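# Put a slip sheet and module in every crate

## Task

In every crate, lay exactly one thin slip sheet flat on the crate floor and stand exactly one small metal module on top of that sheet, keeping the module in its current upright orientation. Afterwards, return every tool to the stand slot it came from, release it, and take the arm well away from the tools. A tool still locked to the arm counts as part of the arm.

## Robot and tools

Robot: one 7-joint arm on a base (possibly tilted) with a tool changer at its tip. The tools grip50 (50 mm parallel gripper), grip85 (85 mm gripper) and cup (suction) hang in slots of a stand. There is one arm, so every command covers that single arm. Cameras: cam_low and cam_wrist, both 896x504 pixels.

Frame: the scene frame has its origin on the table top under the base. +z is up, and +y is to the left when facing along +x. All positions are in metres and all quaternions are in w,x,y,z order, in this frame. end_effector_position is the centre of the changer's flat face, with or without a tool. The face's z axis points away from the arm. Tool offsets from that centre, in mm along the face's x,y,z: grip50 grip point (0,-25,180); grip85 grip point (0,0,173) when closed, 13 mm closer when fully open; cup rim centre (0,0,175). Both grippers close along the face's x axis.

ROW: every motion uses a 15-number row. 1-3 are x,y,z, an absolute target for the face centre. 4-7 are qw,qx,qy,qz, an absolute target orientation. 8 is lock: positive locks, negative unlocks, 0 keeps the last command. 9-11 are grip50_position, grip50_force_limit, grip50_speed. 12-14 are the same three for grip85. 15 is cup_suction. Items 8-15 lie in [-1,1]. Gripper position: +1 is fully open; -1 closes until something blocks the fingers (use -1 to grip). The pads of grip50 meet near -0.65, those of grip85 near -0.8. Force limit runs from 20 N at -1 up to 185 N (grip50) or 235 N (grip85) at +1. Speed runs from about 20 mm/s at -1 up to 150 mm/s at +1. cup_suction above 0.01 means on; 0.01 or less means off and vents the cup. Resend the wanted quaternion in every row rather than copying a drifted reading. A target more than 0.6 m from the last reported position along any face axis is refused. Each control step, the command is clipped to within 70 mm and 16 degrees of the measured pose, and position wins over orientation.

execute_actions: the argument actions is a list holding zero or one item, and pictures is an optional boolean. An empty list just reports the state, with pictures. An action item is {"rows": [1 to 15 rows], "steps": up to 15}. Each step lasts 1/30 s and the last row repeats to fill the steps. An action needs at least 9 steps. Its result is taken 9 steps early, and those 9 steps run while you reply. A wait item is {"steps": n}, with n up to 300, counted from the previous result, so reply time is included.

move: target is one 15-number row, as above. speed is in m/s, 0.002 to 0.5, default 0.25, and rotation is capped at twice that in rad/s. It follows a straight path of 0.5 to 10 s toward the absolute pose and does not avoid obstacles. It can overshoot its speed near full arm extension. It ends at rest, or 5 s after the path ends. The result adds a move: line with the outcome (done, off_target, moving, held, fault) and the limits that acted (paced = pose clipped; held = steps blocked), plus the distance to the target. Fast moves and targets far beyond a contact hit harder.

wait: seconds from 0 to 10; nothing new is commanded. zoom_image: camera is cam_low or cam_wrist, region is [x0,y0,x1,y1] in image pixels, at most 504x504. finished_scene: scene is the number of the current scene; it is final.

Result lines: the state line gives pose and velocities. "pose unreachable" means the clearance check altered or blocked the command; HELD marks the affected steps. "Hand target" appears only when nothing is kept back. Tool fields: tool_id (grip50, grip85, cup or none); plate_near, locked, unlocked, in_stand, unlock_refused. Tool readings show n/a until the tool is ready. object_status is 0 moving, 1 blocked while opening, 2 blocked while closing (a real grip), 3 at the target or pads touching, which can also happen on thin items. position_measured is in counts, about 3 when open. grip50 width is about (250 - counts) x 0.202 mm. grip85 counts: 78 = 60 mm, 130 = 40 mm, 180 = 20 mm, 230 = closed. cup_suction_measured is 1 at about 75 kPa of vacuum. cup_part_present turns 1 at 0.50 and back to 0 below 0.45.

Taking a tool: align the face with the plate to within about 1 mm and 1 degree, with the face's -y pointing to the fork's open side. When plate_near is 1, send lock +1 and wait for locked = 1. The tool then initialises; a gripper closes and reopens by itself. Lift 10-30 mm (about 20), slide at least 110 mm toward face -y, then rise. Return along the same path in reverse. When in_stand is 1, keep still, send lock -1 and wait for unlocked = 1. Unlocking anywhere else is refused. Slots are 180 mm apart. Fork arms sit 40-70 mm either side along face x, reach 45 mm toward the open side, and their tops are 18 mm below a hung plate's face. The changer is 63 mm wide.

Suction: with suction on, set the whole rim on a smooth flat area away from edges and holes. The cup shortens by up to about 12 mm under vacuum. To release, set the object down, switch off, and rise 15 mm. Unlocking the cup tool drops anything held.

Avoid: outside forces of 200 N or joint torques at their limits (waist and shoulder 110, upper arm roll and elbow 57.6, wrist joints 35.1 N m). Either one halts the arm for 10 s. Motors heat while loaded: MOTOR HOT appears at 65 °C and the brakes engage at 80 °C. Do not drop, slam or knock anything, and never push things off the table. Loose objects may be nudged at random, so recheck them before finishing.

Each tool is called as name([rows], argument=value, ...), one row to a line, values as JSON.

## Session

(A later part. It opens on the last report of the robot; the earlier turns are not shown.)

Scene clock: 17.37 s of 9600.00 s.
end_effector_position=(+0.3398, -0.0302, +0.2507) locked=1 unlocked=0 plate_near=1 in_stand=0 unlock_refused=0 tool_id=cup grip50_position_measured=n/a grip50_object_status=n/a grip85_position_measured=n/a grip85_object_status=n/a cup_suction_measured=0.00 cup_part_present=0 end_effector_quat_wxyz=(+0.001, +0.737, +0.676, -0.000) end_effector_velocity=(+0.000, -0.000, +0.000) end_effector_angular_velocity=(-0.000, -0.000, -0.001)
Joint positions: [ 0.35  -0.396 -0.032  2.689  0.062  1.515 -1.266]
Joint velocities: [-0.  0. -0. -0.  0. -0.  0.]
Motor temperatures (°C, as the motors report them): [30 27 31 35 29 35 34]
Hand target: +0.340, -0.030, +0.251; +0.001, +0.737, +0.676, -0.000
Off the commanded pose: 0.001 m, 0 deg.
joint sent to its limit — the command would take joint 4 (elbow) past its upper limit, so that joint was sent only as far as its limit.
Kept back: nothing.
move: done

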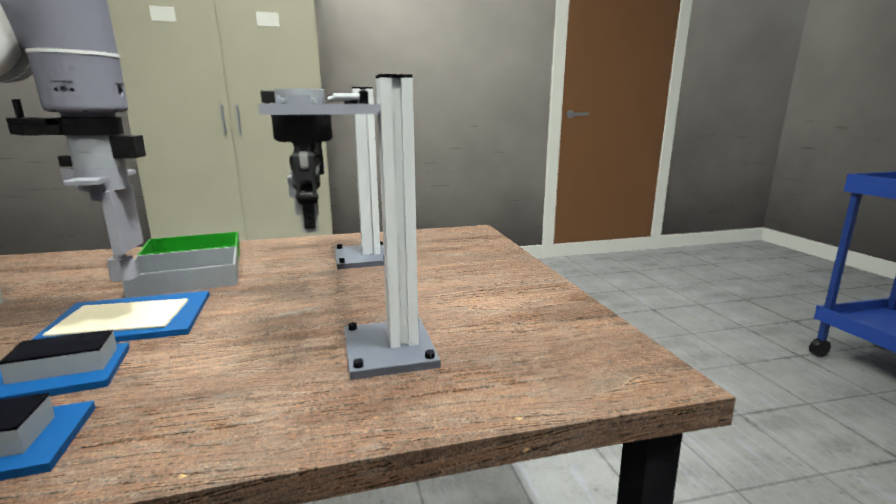

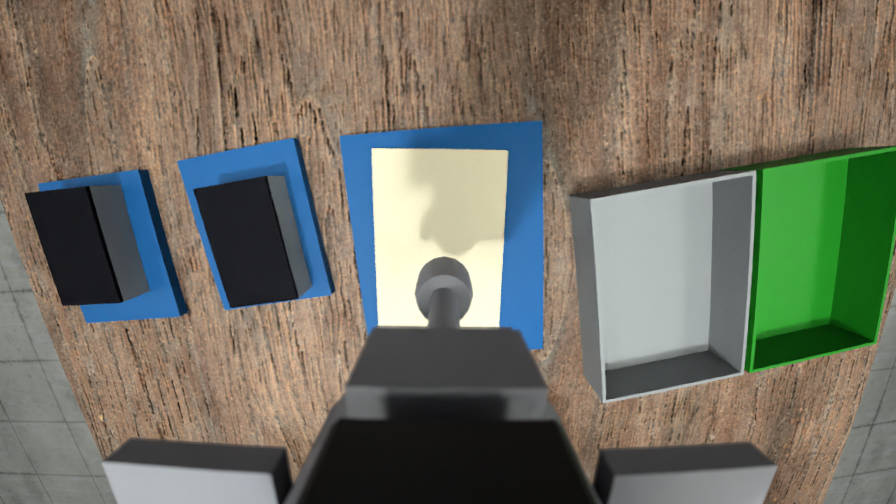

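move(target=[0.342,-0.034,0.187,0,0.737,0.676,0,0,1,0,0,1,0,0,1], speed=0.04)

move(target=[0.342,-0.034,0.25,0,0.737,0.676,0,0,1,0,0,1,0,0,1], speed=0.08)

move(target=[0.385,0.165,0.245,0,0.666,0.746,0,0,1,0,0,1,0,0,1], speed=0.15)

Scene clock: 20.47 s of 9600.00 s.
end_effector_position=(+0.3421, -0.0342, +0.1872) locked=1 unlocked=0 plate_near=1 in_stand=0 unlock_refused=0 tool_id=cup grip50_position_measured=n/a grip50_object_status=n/a grip85_position_measured=n/a grip85_object_status=n/a cup_suction_measured=0.79 cup_part_present=1 end_effector_quat_wxyz=(+0.001, +0.737, +0.676, -0.000) end_effector_velocity=(+0.001, +0.000, +0.000) end_effector_angular_velocity=(+0.001, -0.002, +0.000)
Joint positions: [ 0.302 -0.691  0.006  2.628  0.073  1.749 -1.292]
Joint velocities: [-0.     0.001  0.    -0.     0.     0.    -0.   ]
Motor temperatures (°C, as the motors report them): [30 27 31 35 29 35 34]
Hand target: +0.342, -0.034, +0.187; +0.001, +0.737, +0.676, -0.000
Off the commanded pose: 0.000 m, 0 deg.
Kept back: nothing.
move: done

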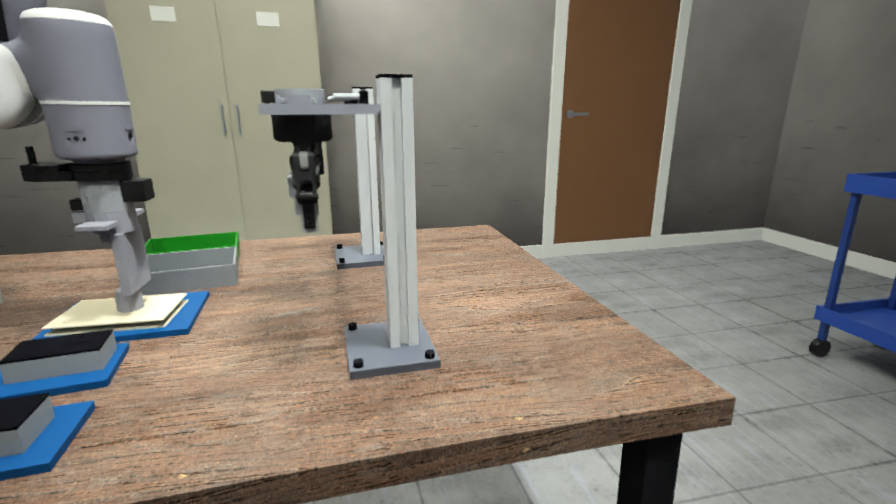

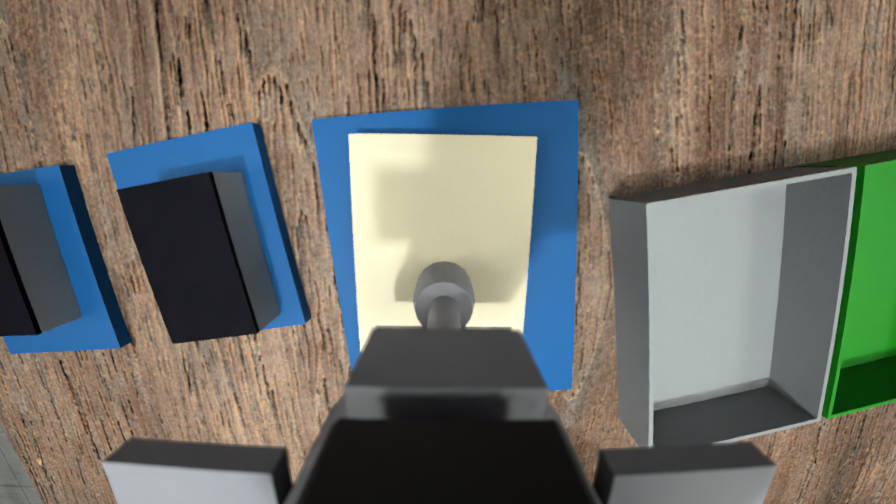

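Scene clock: 21.53 s of 9600.00 s.
end_effector_position=(+0.3420, -0.0338, +0.2498) locked=1 unlocked=0 plate_near=1 in_stand=0 unlock_refused=0 tool_id=cup grip50_position_measured=n/a grip50_object_status=n/a grip85_position_measured=n/a grip85_object_status=n/a cup_suction_measured=0.90 cup_part_present=1 end_effector_quat_wxyz=(-0.001, +0.737, +0.676, +0.000) end_effector_velocity=(-0.001, -0.000, -0.001) end_effector_angular_velocity=(-0.001, +0.002, +0.000)
Joint positions: [ 0.325 -0.4   -0.023  2.681  0.053  1.512 -1.275]
Joint velocities: [ 0.    -0.002 -0.     0.001  0.     0.    -0.   ]
Motor temperatures (°C, as the motors report them): [30 27 31 35 29 35 34]
Hand target: +0.342, -0.034, +0.250; -0.001, +0.737, +0.676, +0.000
Off the commanded pose: 0.000 m, 0 deg.
Kept back: nothing.
move: done

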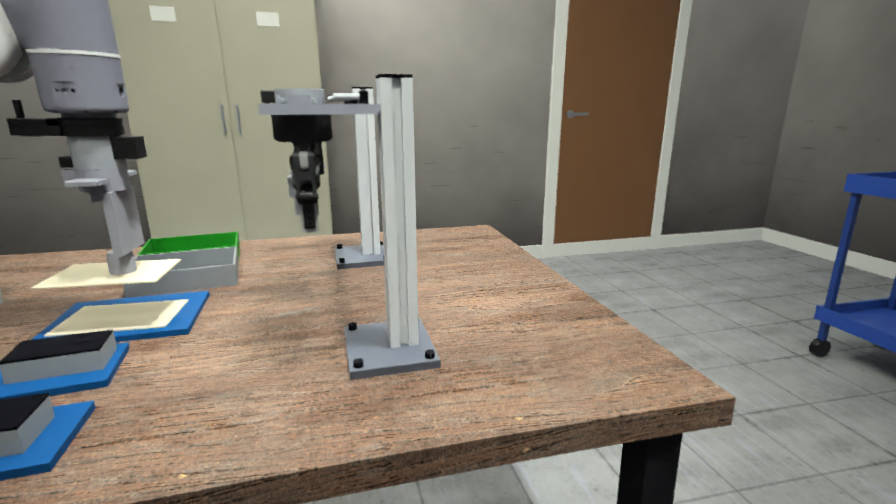

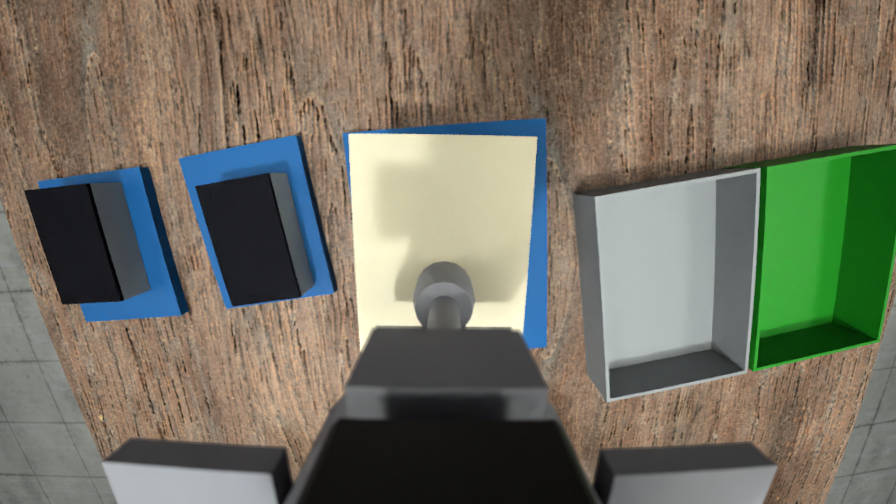

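Scene clock: 23.20 s of 9600.00 s.
end_effector_position=(+0.3854, +0.1649, +0.2448) locked=1 unlocked=0 plate_near=1 in_stand=0 unlock_refused=0 tool_id=cup grip50_position_measured=n/a grip50_object_status=n/a grip85_position_measured=n/a grip85_object_status=n/a cup_suction_measured=0.90 cup_part_present=1 end_effector_quat_wxyz=(+0.000, +0.666, +0.746, -0.000) end_effector_velocity=(-0.000, -0.000, -0.000) end_effector_angular_velocity=(-0.000, +0.000, -0.000)
Joint positions: [ 0.731 -0.48  -0.011  2.473 -0.016  1.381 -0.99 ]
Joint velocities: [-0. -0. -0.  0. -0.  0.  0.]
Motor temperatures (°C, as the motors report them): [30 27 31 35 29 35 34]
Hand target: +0.385, +0.165, +0.245; +0.000, +0.666, +0.746, -0.000
Off the commanded pose: 0.000 m, 0 deg.
Kept back: nothing.
move: done

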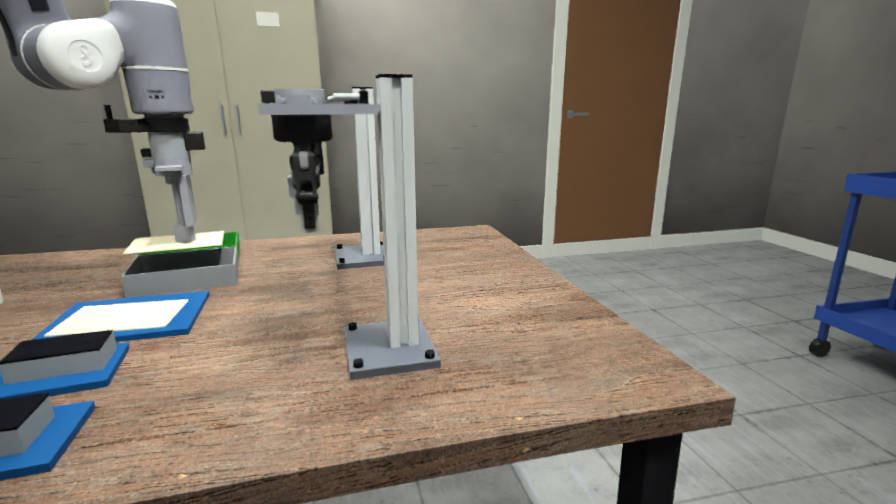

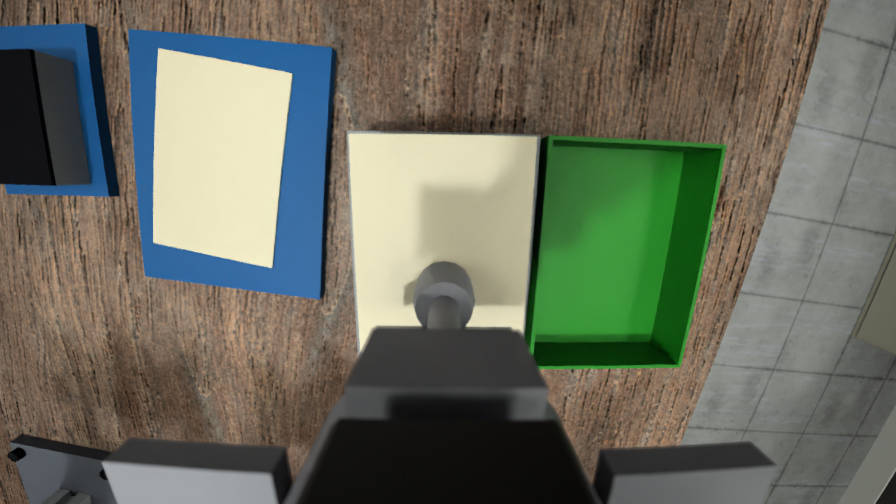

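move(target=[0.39,0.166,0.222,0,0.666,0.746,0,0,1,0,0,1,0,0,1], speed=0.05)

Scene clock: 24.13 s of 9600.00 s.
end_effector_position=(+0.3900, +0.1660, +0.2220) locked=1 unlocked=0 plate_near=1 in_stand=0 unlock_refused=0 tool_id=cup grip50_position_measured=n/a grip50_object_status=n/a grip85_position_measured=n/a grip85_object_status=n/a cup_suction_measured=0.90 cup_part_present=1 end_effector_quat_wxyz=(+0.000, +0.666, +0.746, -0.000) end_effector_velocity=(+0.000, +0.001, +0.001) end_effector_angular_velocity=(+0.001, -0.001, +0.001)
Joint positions: [ 0.725 -0.564 -0.011  2.45  -0.015  1.441 -0.994]
Joint velocities: [ 0.     0.001 -0.    -0.001 -0.001 -0.     0.   ]
Motor temperatures (°C, as the motors report them): [30 27 31 35 29 35 34]
Hand target: +0.390, +0.166, +0.222; +0.000, +0.666, +0.746, -0.000
Off the commanded pose: 0.000 m, 0 deg.
Kept back: nothing.
move: done

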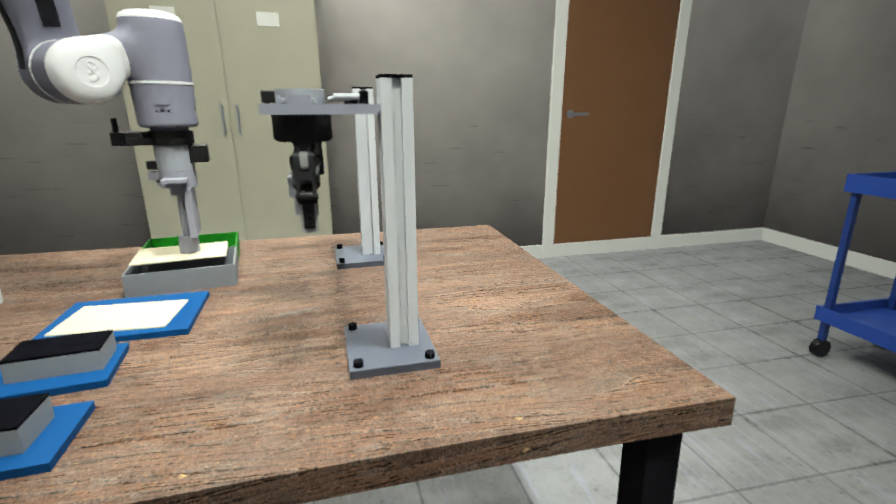

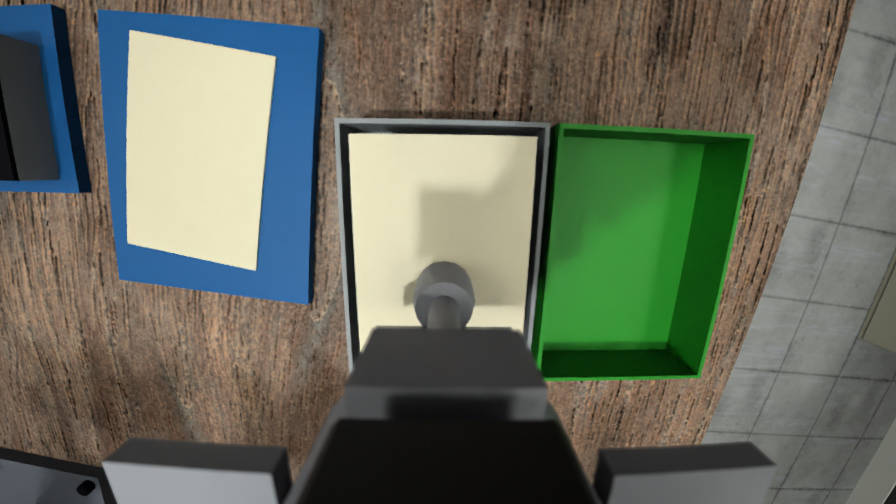

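move(target=[0.391,0.166,0.174,0,0.666,0.746,0,0,1,0,0,1,0,0,1], speed=0.04)

move(target=[0.391,0.166,0.174,0,0.666,0.746,0,0,1,0,0,1,0,0,0])

move(target=[0.391,0.166,0.245,0,0.666,0.746,0,0,1,0,0,1,0,0,0], speed=0.1)

move(target=[0.342,-0.034,0.24,0,0.737,0.676,0,0,1,0,0,1,0,0,0])

move(target=[0.342,-0.034,0.184,0,0.737,0.676,0,0,1,0,0,1,0,0,1], speed=0.04)

move(target=[0.342,-0.034,0.245,0,0.737,0.676,0,0,1,0,0,1,0,0,1], speed=0.08)

move(target=[0.381,0.303,0.226,0,0.673,0.740,0,0,1,0,0,1,0,0,1], speed=0.15)

Scene clock: 26.17 s of 9600.00 s.
end_effector_position=(+0.3910, +0.1660, +0.1741) locked=1 unlocked=0 plate_near=1 in_stand=0 unlock_refused=0 tool_id=cup grip50_position_measured=n/a grip50_object_status=n/a grip85_position_measured=n/a grip85_object_status=n/a cup_suction_measured=0.90 cup_part_present=1 end_effector_quat_wxyz=(+0.000, +0.666, +0.746, -0.000) end_effector_velocity=(+0.000, +0.000, +0.000) end_effector_angular_velocity=(+0.001, -0.001, +0.000)
Joint positions: [ 0.724 -0.73  -0.012  2.414 -0.015  1.57  -0.996]
Joint velocities: [ 0.     0.001 -0.     0.    -0.001  0.     0.   ]
Motor temperatures (°C, as the motors report them): [30 27 31 35 29 35 34]
Hand target: +0.391, +0.166, +0.174; +0.000, +0.666, +0.746, -0.000
Off the commanded pose: 0.000 m, 0 deg.
Kept back: nothing.
move: done

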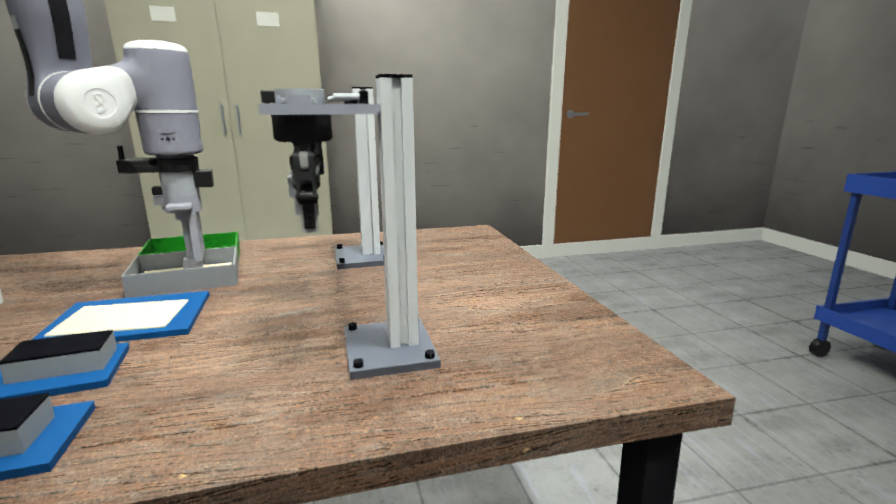

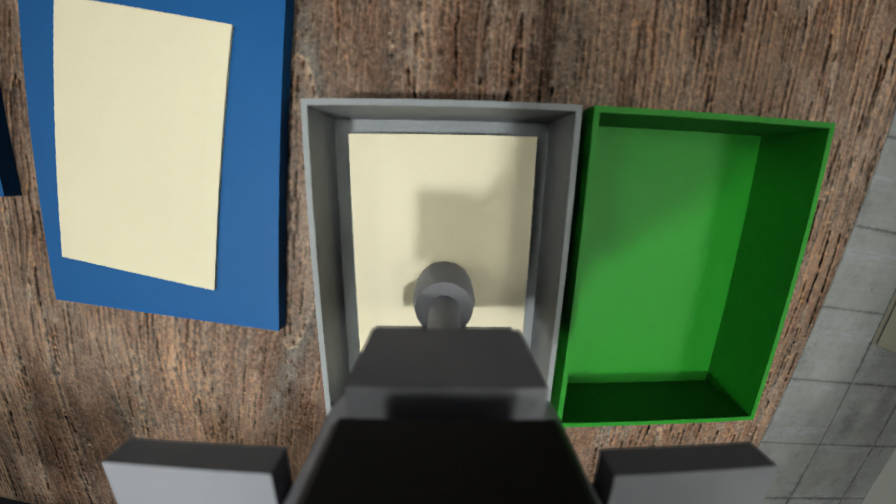

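Scene clock: 26.87 s of 9600.00 s.
end_effector_position=(+0.3912, +0.1661, +0.1742) locked=1 unlocked=0 plate_near=1 in_stand=0 unlock_refused=0 tool_id=cup grip50_position_measured=n/a grip50_object_status=n/a grip85_position_measured=n/a grip85_object_status=n/a cup_suction_measured=0.00 cup_part_present=0 end_effector_quat_wxyz=(+0.000, +0.666, +0.746, +0.000) end_effector_velocity=(+0.000, +0.000, +0.000) end_effector_angular_velocity=(+0.000, -0.000, +0.000)
Joint positions: [ 0.723 -0.73  -0.011  2.413 -0.015  1.571 -0.996]
Joint velocities: [ 0.  0. -0. -0. -0.  0.  0.]
Motor temperatures (°C, as the motors report them): [30 27 31 35 29 35 34]
Hand target: +0.391, +0.166, +0.174; -0.000, +0.666, +0.746, -0.000
Off the commanded pose: 0.000 m, 0 deg.
Kept back: nothing.
move: done

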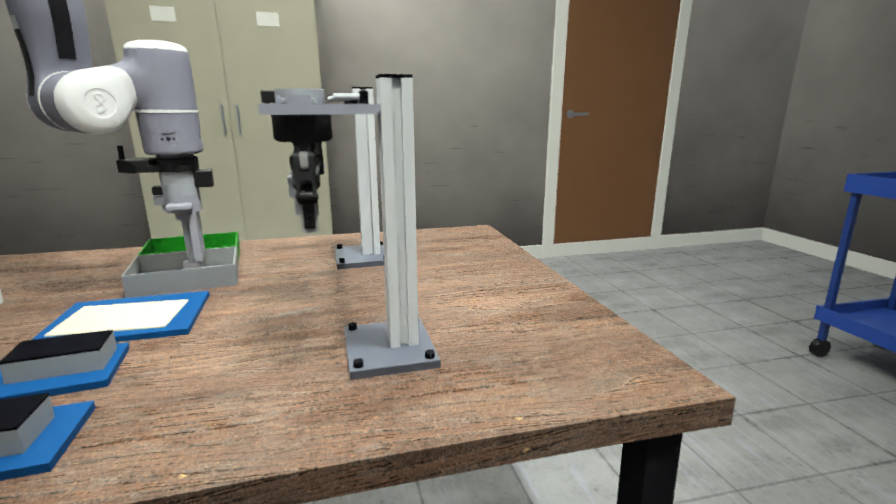

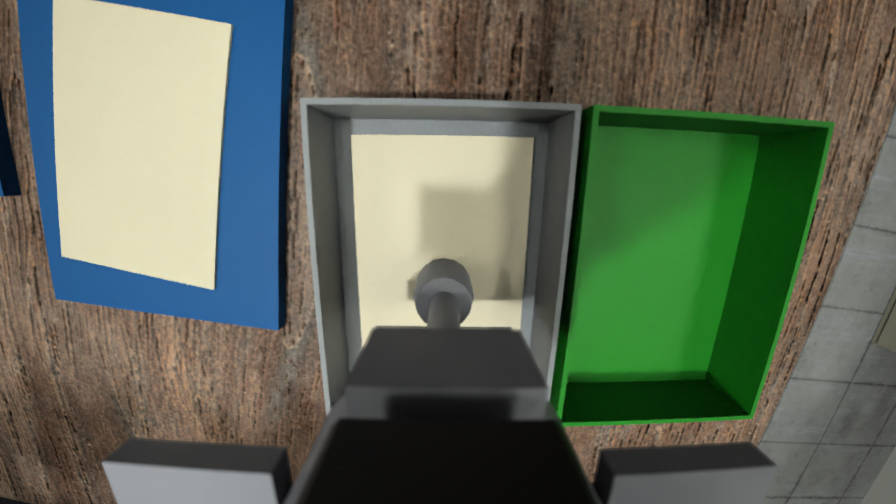

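Scene clock: 27.87 s of 9600.00 s.
end_effector_position=(+0.3909, +0.1662, +0.2448) locked=1 unlocked=0 plate_near=1 in_stand=0 unlock_refused=0 tool_id=cup grip50_position_measured=n/a grip50_object_status=n/a grip85_position_measured=n/a grip85_object_status=n/a cup_suction_measured=0.00 cup_part_present=0 end_effector_quat_wxyz=(-0.001, +0.666, +0.746, +0.000) end_effector_velocity=(-0.000, -0.000, -0.000) end_effector_angular_velocity=(-0.001, +0.001, +0.001)
Joint positions: [ 0.717 -0.485 -0.004  2.457 -0.021  1.369 -0.992]
Joint velocities: [ 0.    -0.001  0.     0.     0.     0.    -0.   ]
Motor temperatures (°C, as the motors report them): [30 27 31 35 29 35 34]
Hand target: +0.391, +0.166, +0.245; -0.001, +0.666, +0.746, +0.000
Off the commanded pose: 0.000 m, 0 deg.
Kept back: nothing.
move: done

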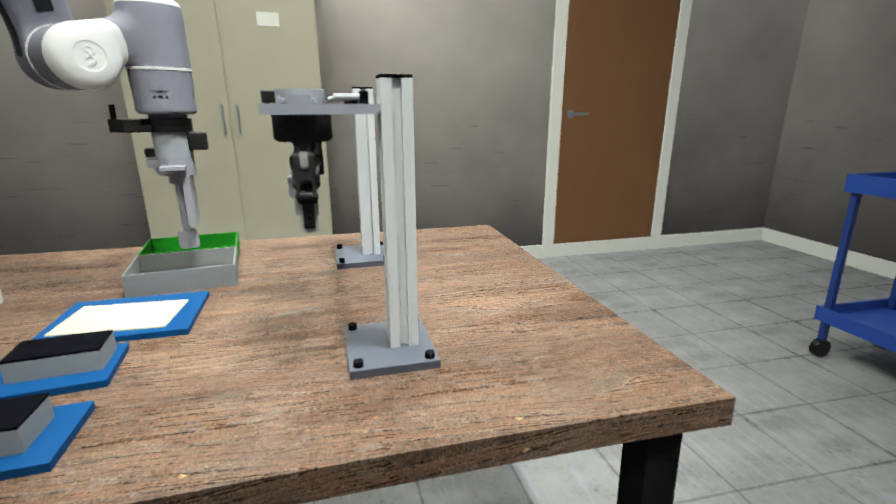

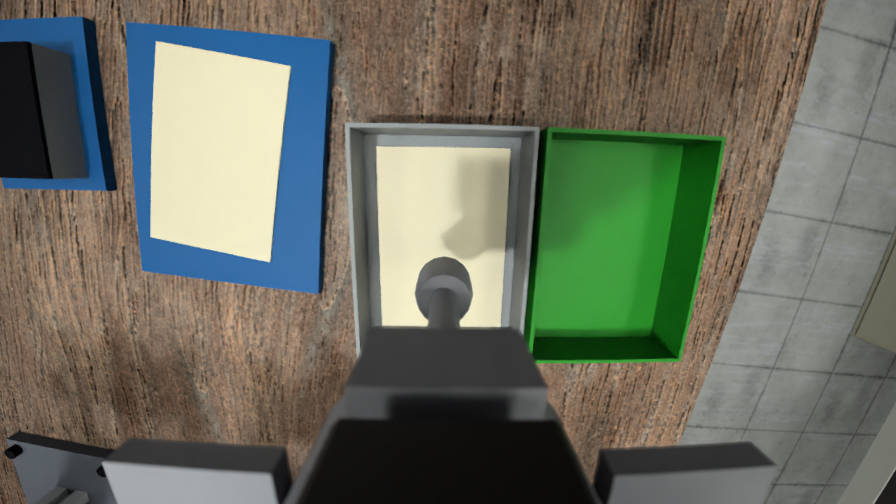

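Scene clock: 29.07 s of 9600.00 s.
end_effector_position=(+0.3415, -0.0339, +0.2402) locked=1 unlocked=0 plate_near=1 in_stand=0 unlock_refused=0 tool_id=cup grip50_position_measured=n/a grip50_object_status=n/a grip85_position_measured=n/a grip85_object_status=n/a cup_suction_measured=0.00 cup_part_present=0 end_effector_quat_wxyz=(-0.000, +0.737, +0.676, -0.000) end_effector_velocity=(-0.000, +0.001, -0.000) end_effector_angular_velocity=(-0.000, +0.000, +0.002)
Joint positions: [ 0.318 -0.446 -0.018  2.679  0.045  1.555 -1.269]
Joint velocities: [ 0.001 -0.     0.     0.    -0.     0.     0.   ]
Motor temperatures (°C, as the motors report them): [30 27 31 35 29 35 34]
Hand target: +0.342, -0.034, +0.240; -0.000, +0.737, +0.676, -0.000
Off the commanded pose: 0.001 m, 0 deg.
Kept back: nothing.
move: done

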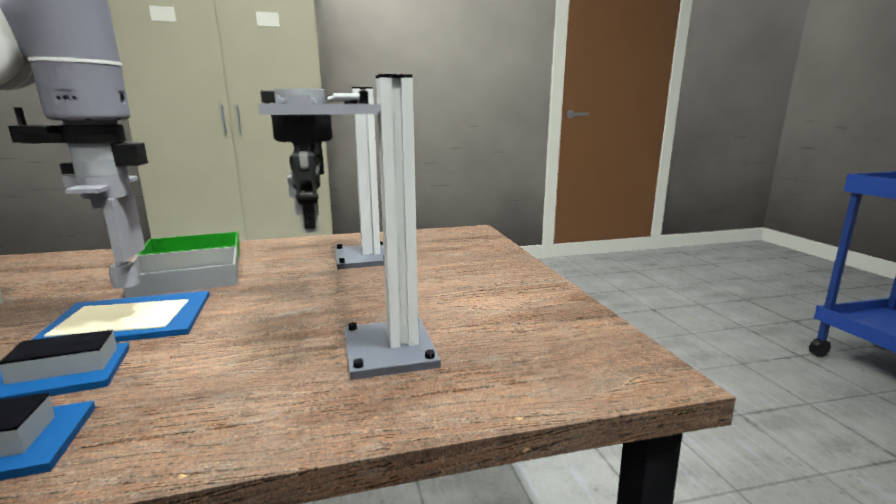

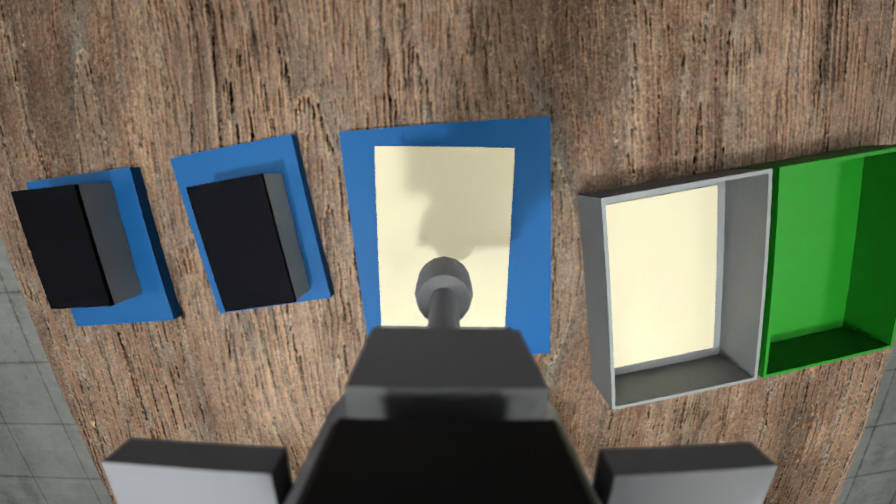

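Scene clock: 30.70 s of 9600.00 s.
end_effector_position=(+0.3421, -0.0341, +0.1842) locked=1 unlocked=0 plate_near=1 in_stand=0 unlock_refused=0 tool_id=cup grip50_position_measured=n/a grip50_object_status=n/a grip85_position_measured=n/a grip85_object_status=n/a cup_suction_measured=0.81 cup_part_present=1 end_effector_quat_wxyz=(+0.001, +0.737, +0.676, -0.000) end_effector_velocity=(+0.000, +0.000, +0.000) end_effector_angular_velocity=(+0.000, -0.002, +0.000)
Joint positions: [ 0.299 -0.704  0.003  2.629  0.055  1.763 -1.28 ]
Joint velocities: [ 0.     0.001 -0.    -0.    -0.     0.    -0.   ]
Motor temperatures (°C, as the motors report them): [30 27 31 35 29 35 34]
Hand target: +0.342, -0.034, +0.184; +0.001, +0.737, +0.676, -0.000
Off the commanded pose: 0.000 m, 0 deg.
Kept back: nothing.
move: done

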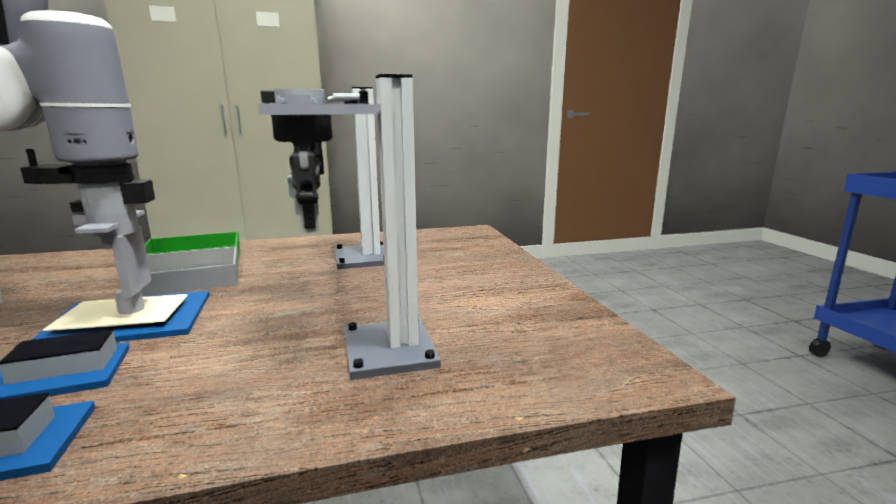

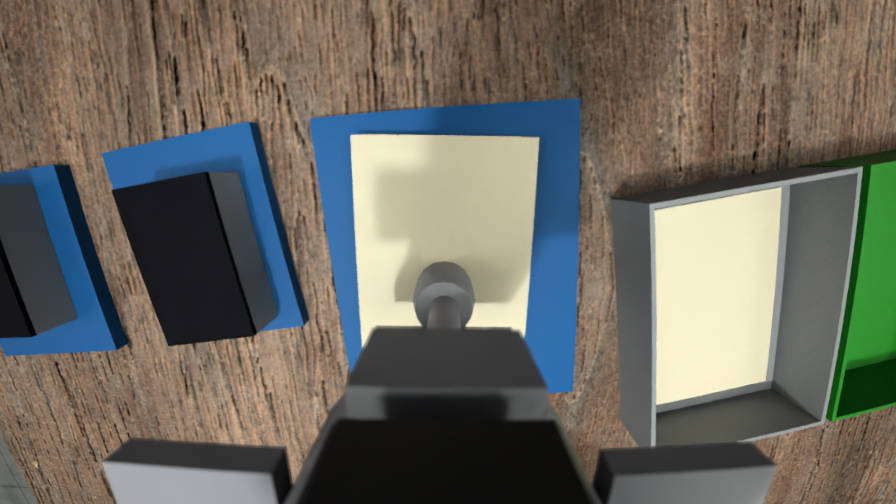

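Scene clock: 31.73 s of 9600.00 s.
end_effector_position=(+0.3419, -0.0338, +0.2448) locked=1 unlocked=0 plate_near=1 in_stand=0 unlock_refused=0 tool_id=cup grip50_position_measured=n/a grip50_object_status=n/a grip85_position_measured=n/a grip85_object_status=n/a cup_suction_measured=0.90 cup_part_present=1 end_effector_quat_wxyz=(-0.001, +0.737, +0.676, +0.000) end_effector_velocity=(-0.000, +0.000, -0.001) end_effector_angular_velocity=(-0.000, +0.002, +0.001)
Joint positions: [ 0.315 -0.424 -0.018  2.681  0.038  1.535 -1.265]
Joint velocities: [ 0.    -0.002 -0.    -0.    -0.    -0.    -0.   ]
Motor temperatures (°C, as the motors report them): [30 27 31 35 29 35 34]
Hand target: +0.342, -0.034, +0.245; -0.001, +0.737, +0.676, +0.000
Off the commanded pose: 0.000 m, 0 deg.
Kept back: nothing.
move: done

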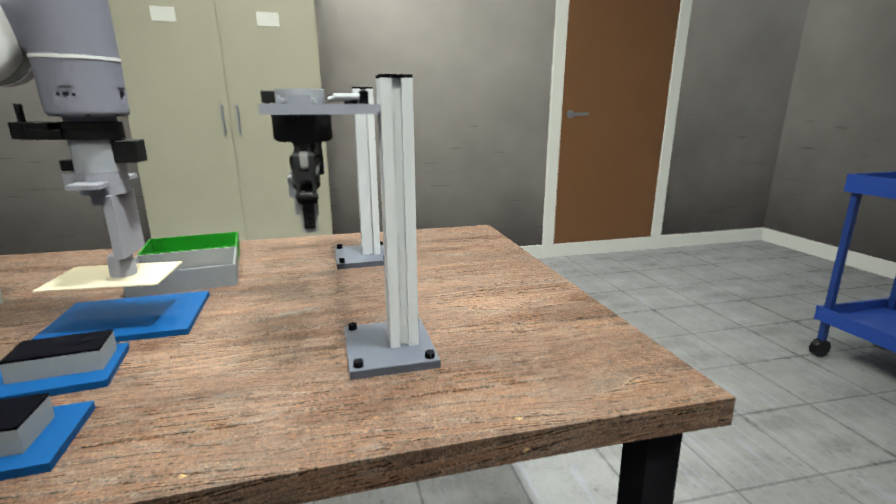

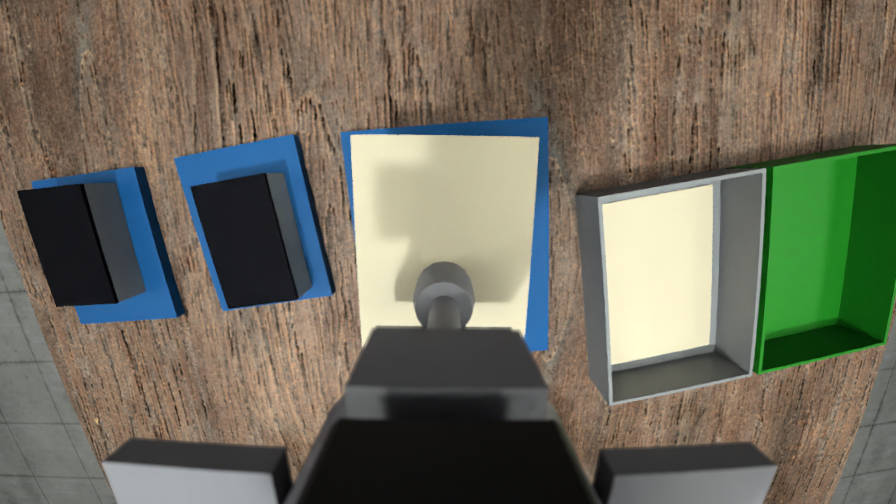

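Scene clock: 34.30 s of 9600.00 s.
end_effector_position=(+0.3816, +0.3028, +0.2257) locked=1 unlocked=0 plate_near=1 in_stand=0 unlock_refused=0 tool_id=cup grip50_position_measured=n/a grip50_object_status=n/a grip85_position_measured=n/a grip85_object_status=n/a cup_suction_measured=0.90 cup_part_present=1 end_effector_quat_wxyz=(+0.001, +0.673, +0.740, +0.000) end_effector_velocity=(+0.000, -0.000, +0.000) end_effector_angular_velocity=(+0.000, -0.000, +0.000)
Joint positions: [ 0.957 -0.608 -0.009  2.266 -0.011  1.3   -0.748]
Joint velocities: [-0.001  0.001  0.     0.    -0.001 -0.    -0.   ]
Motor temperatures (°C, as the motors report them): [30 27 31 35 29 35 34]
Hand target: +0.382, +0.303, +0.226; +0.001, +0.673, +0.740, +0.000
Off the commanded pose: 0.001 m, 0 deg.
Kept back: nothing.
move: done

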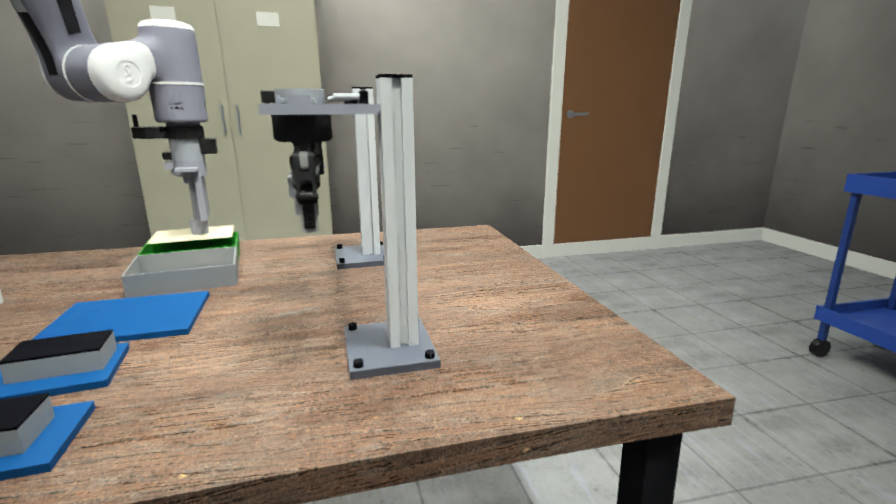

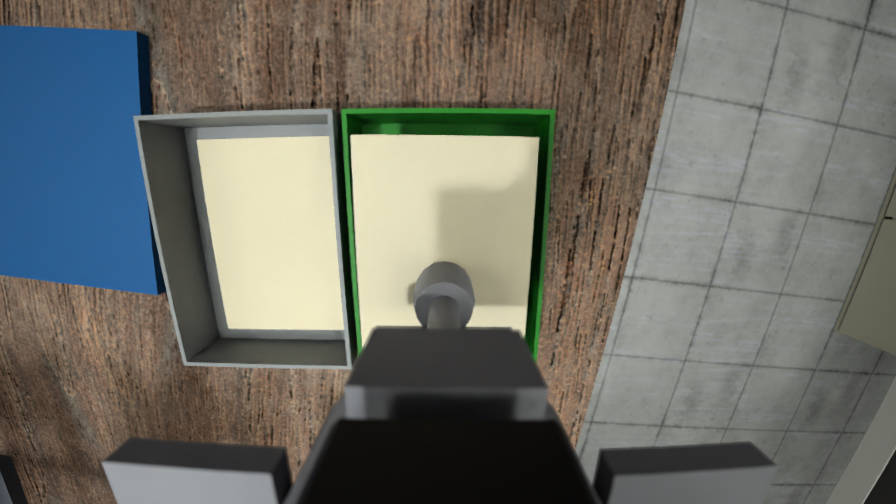

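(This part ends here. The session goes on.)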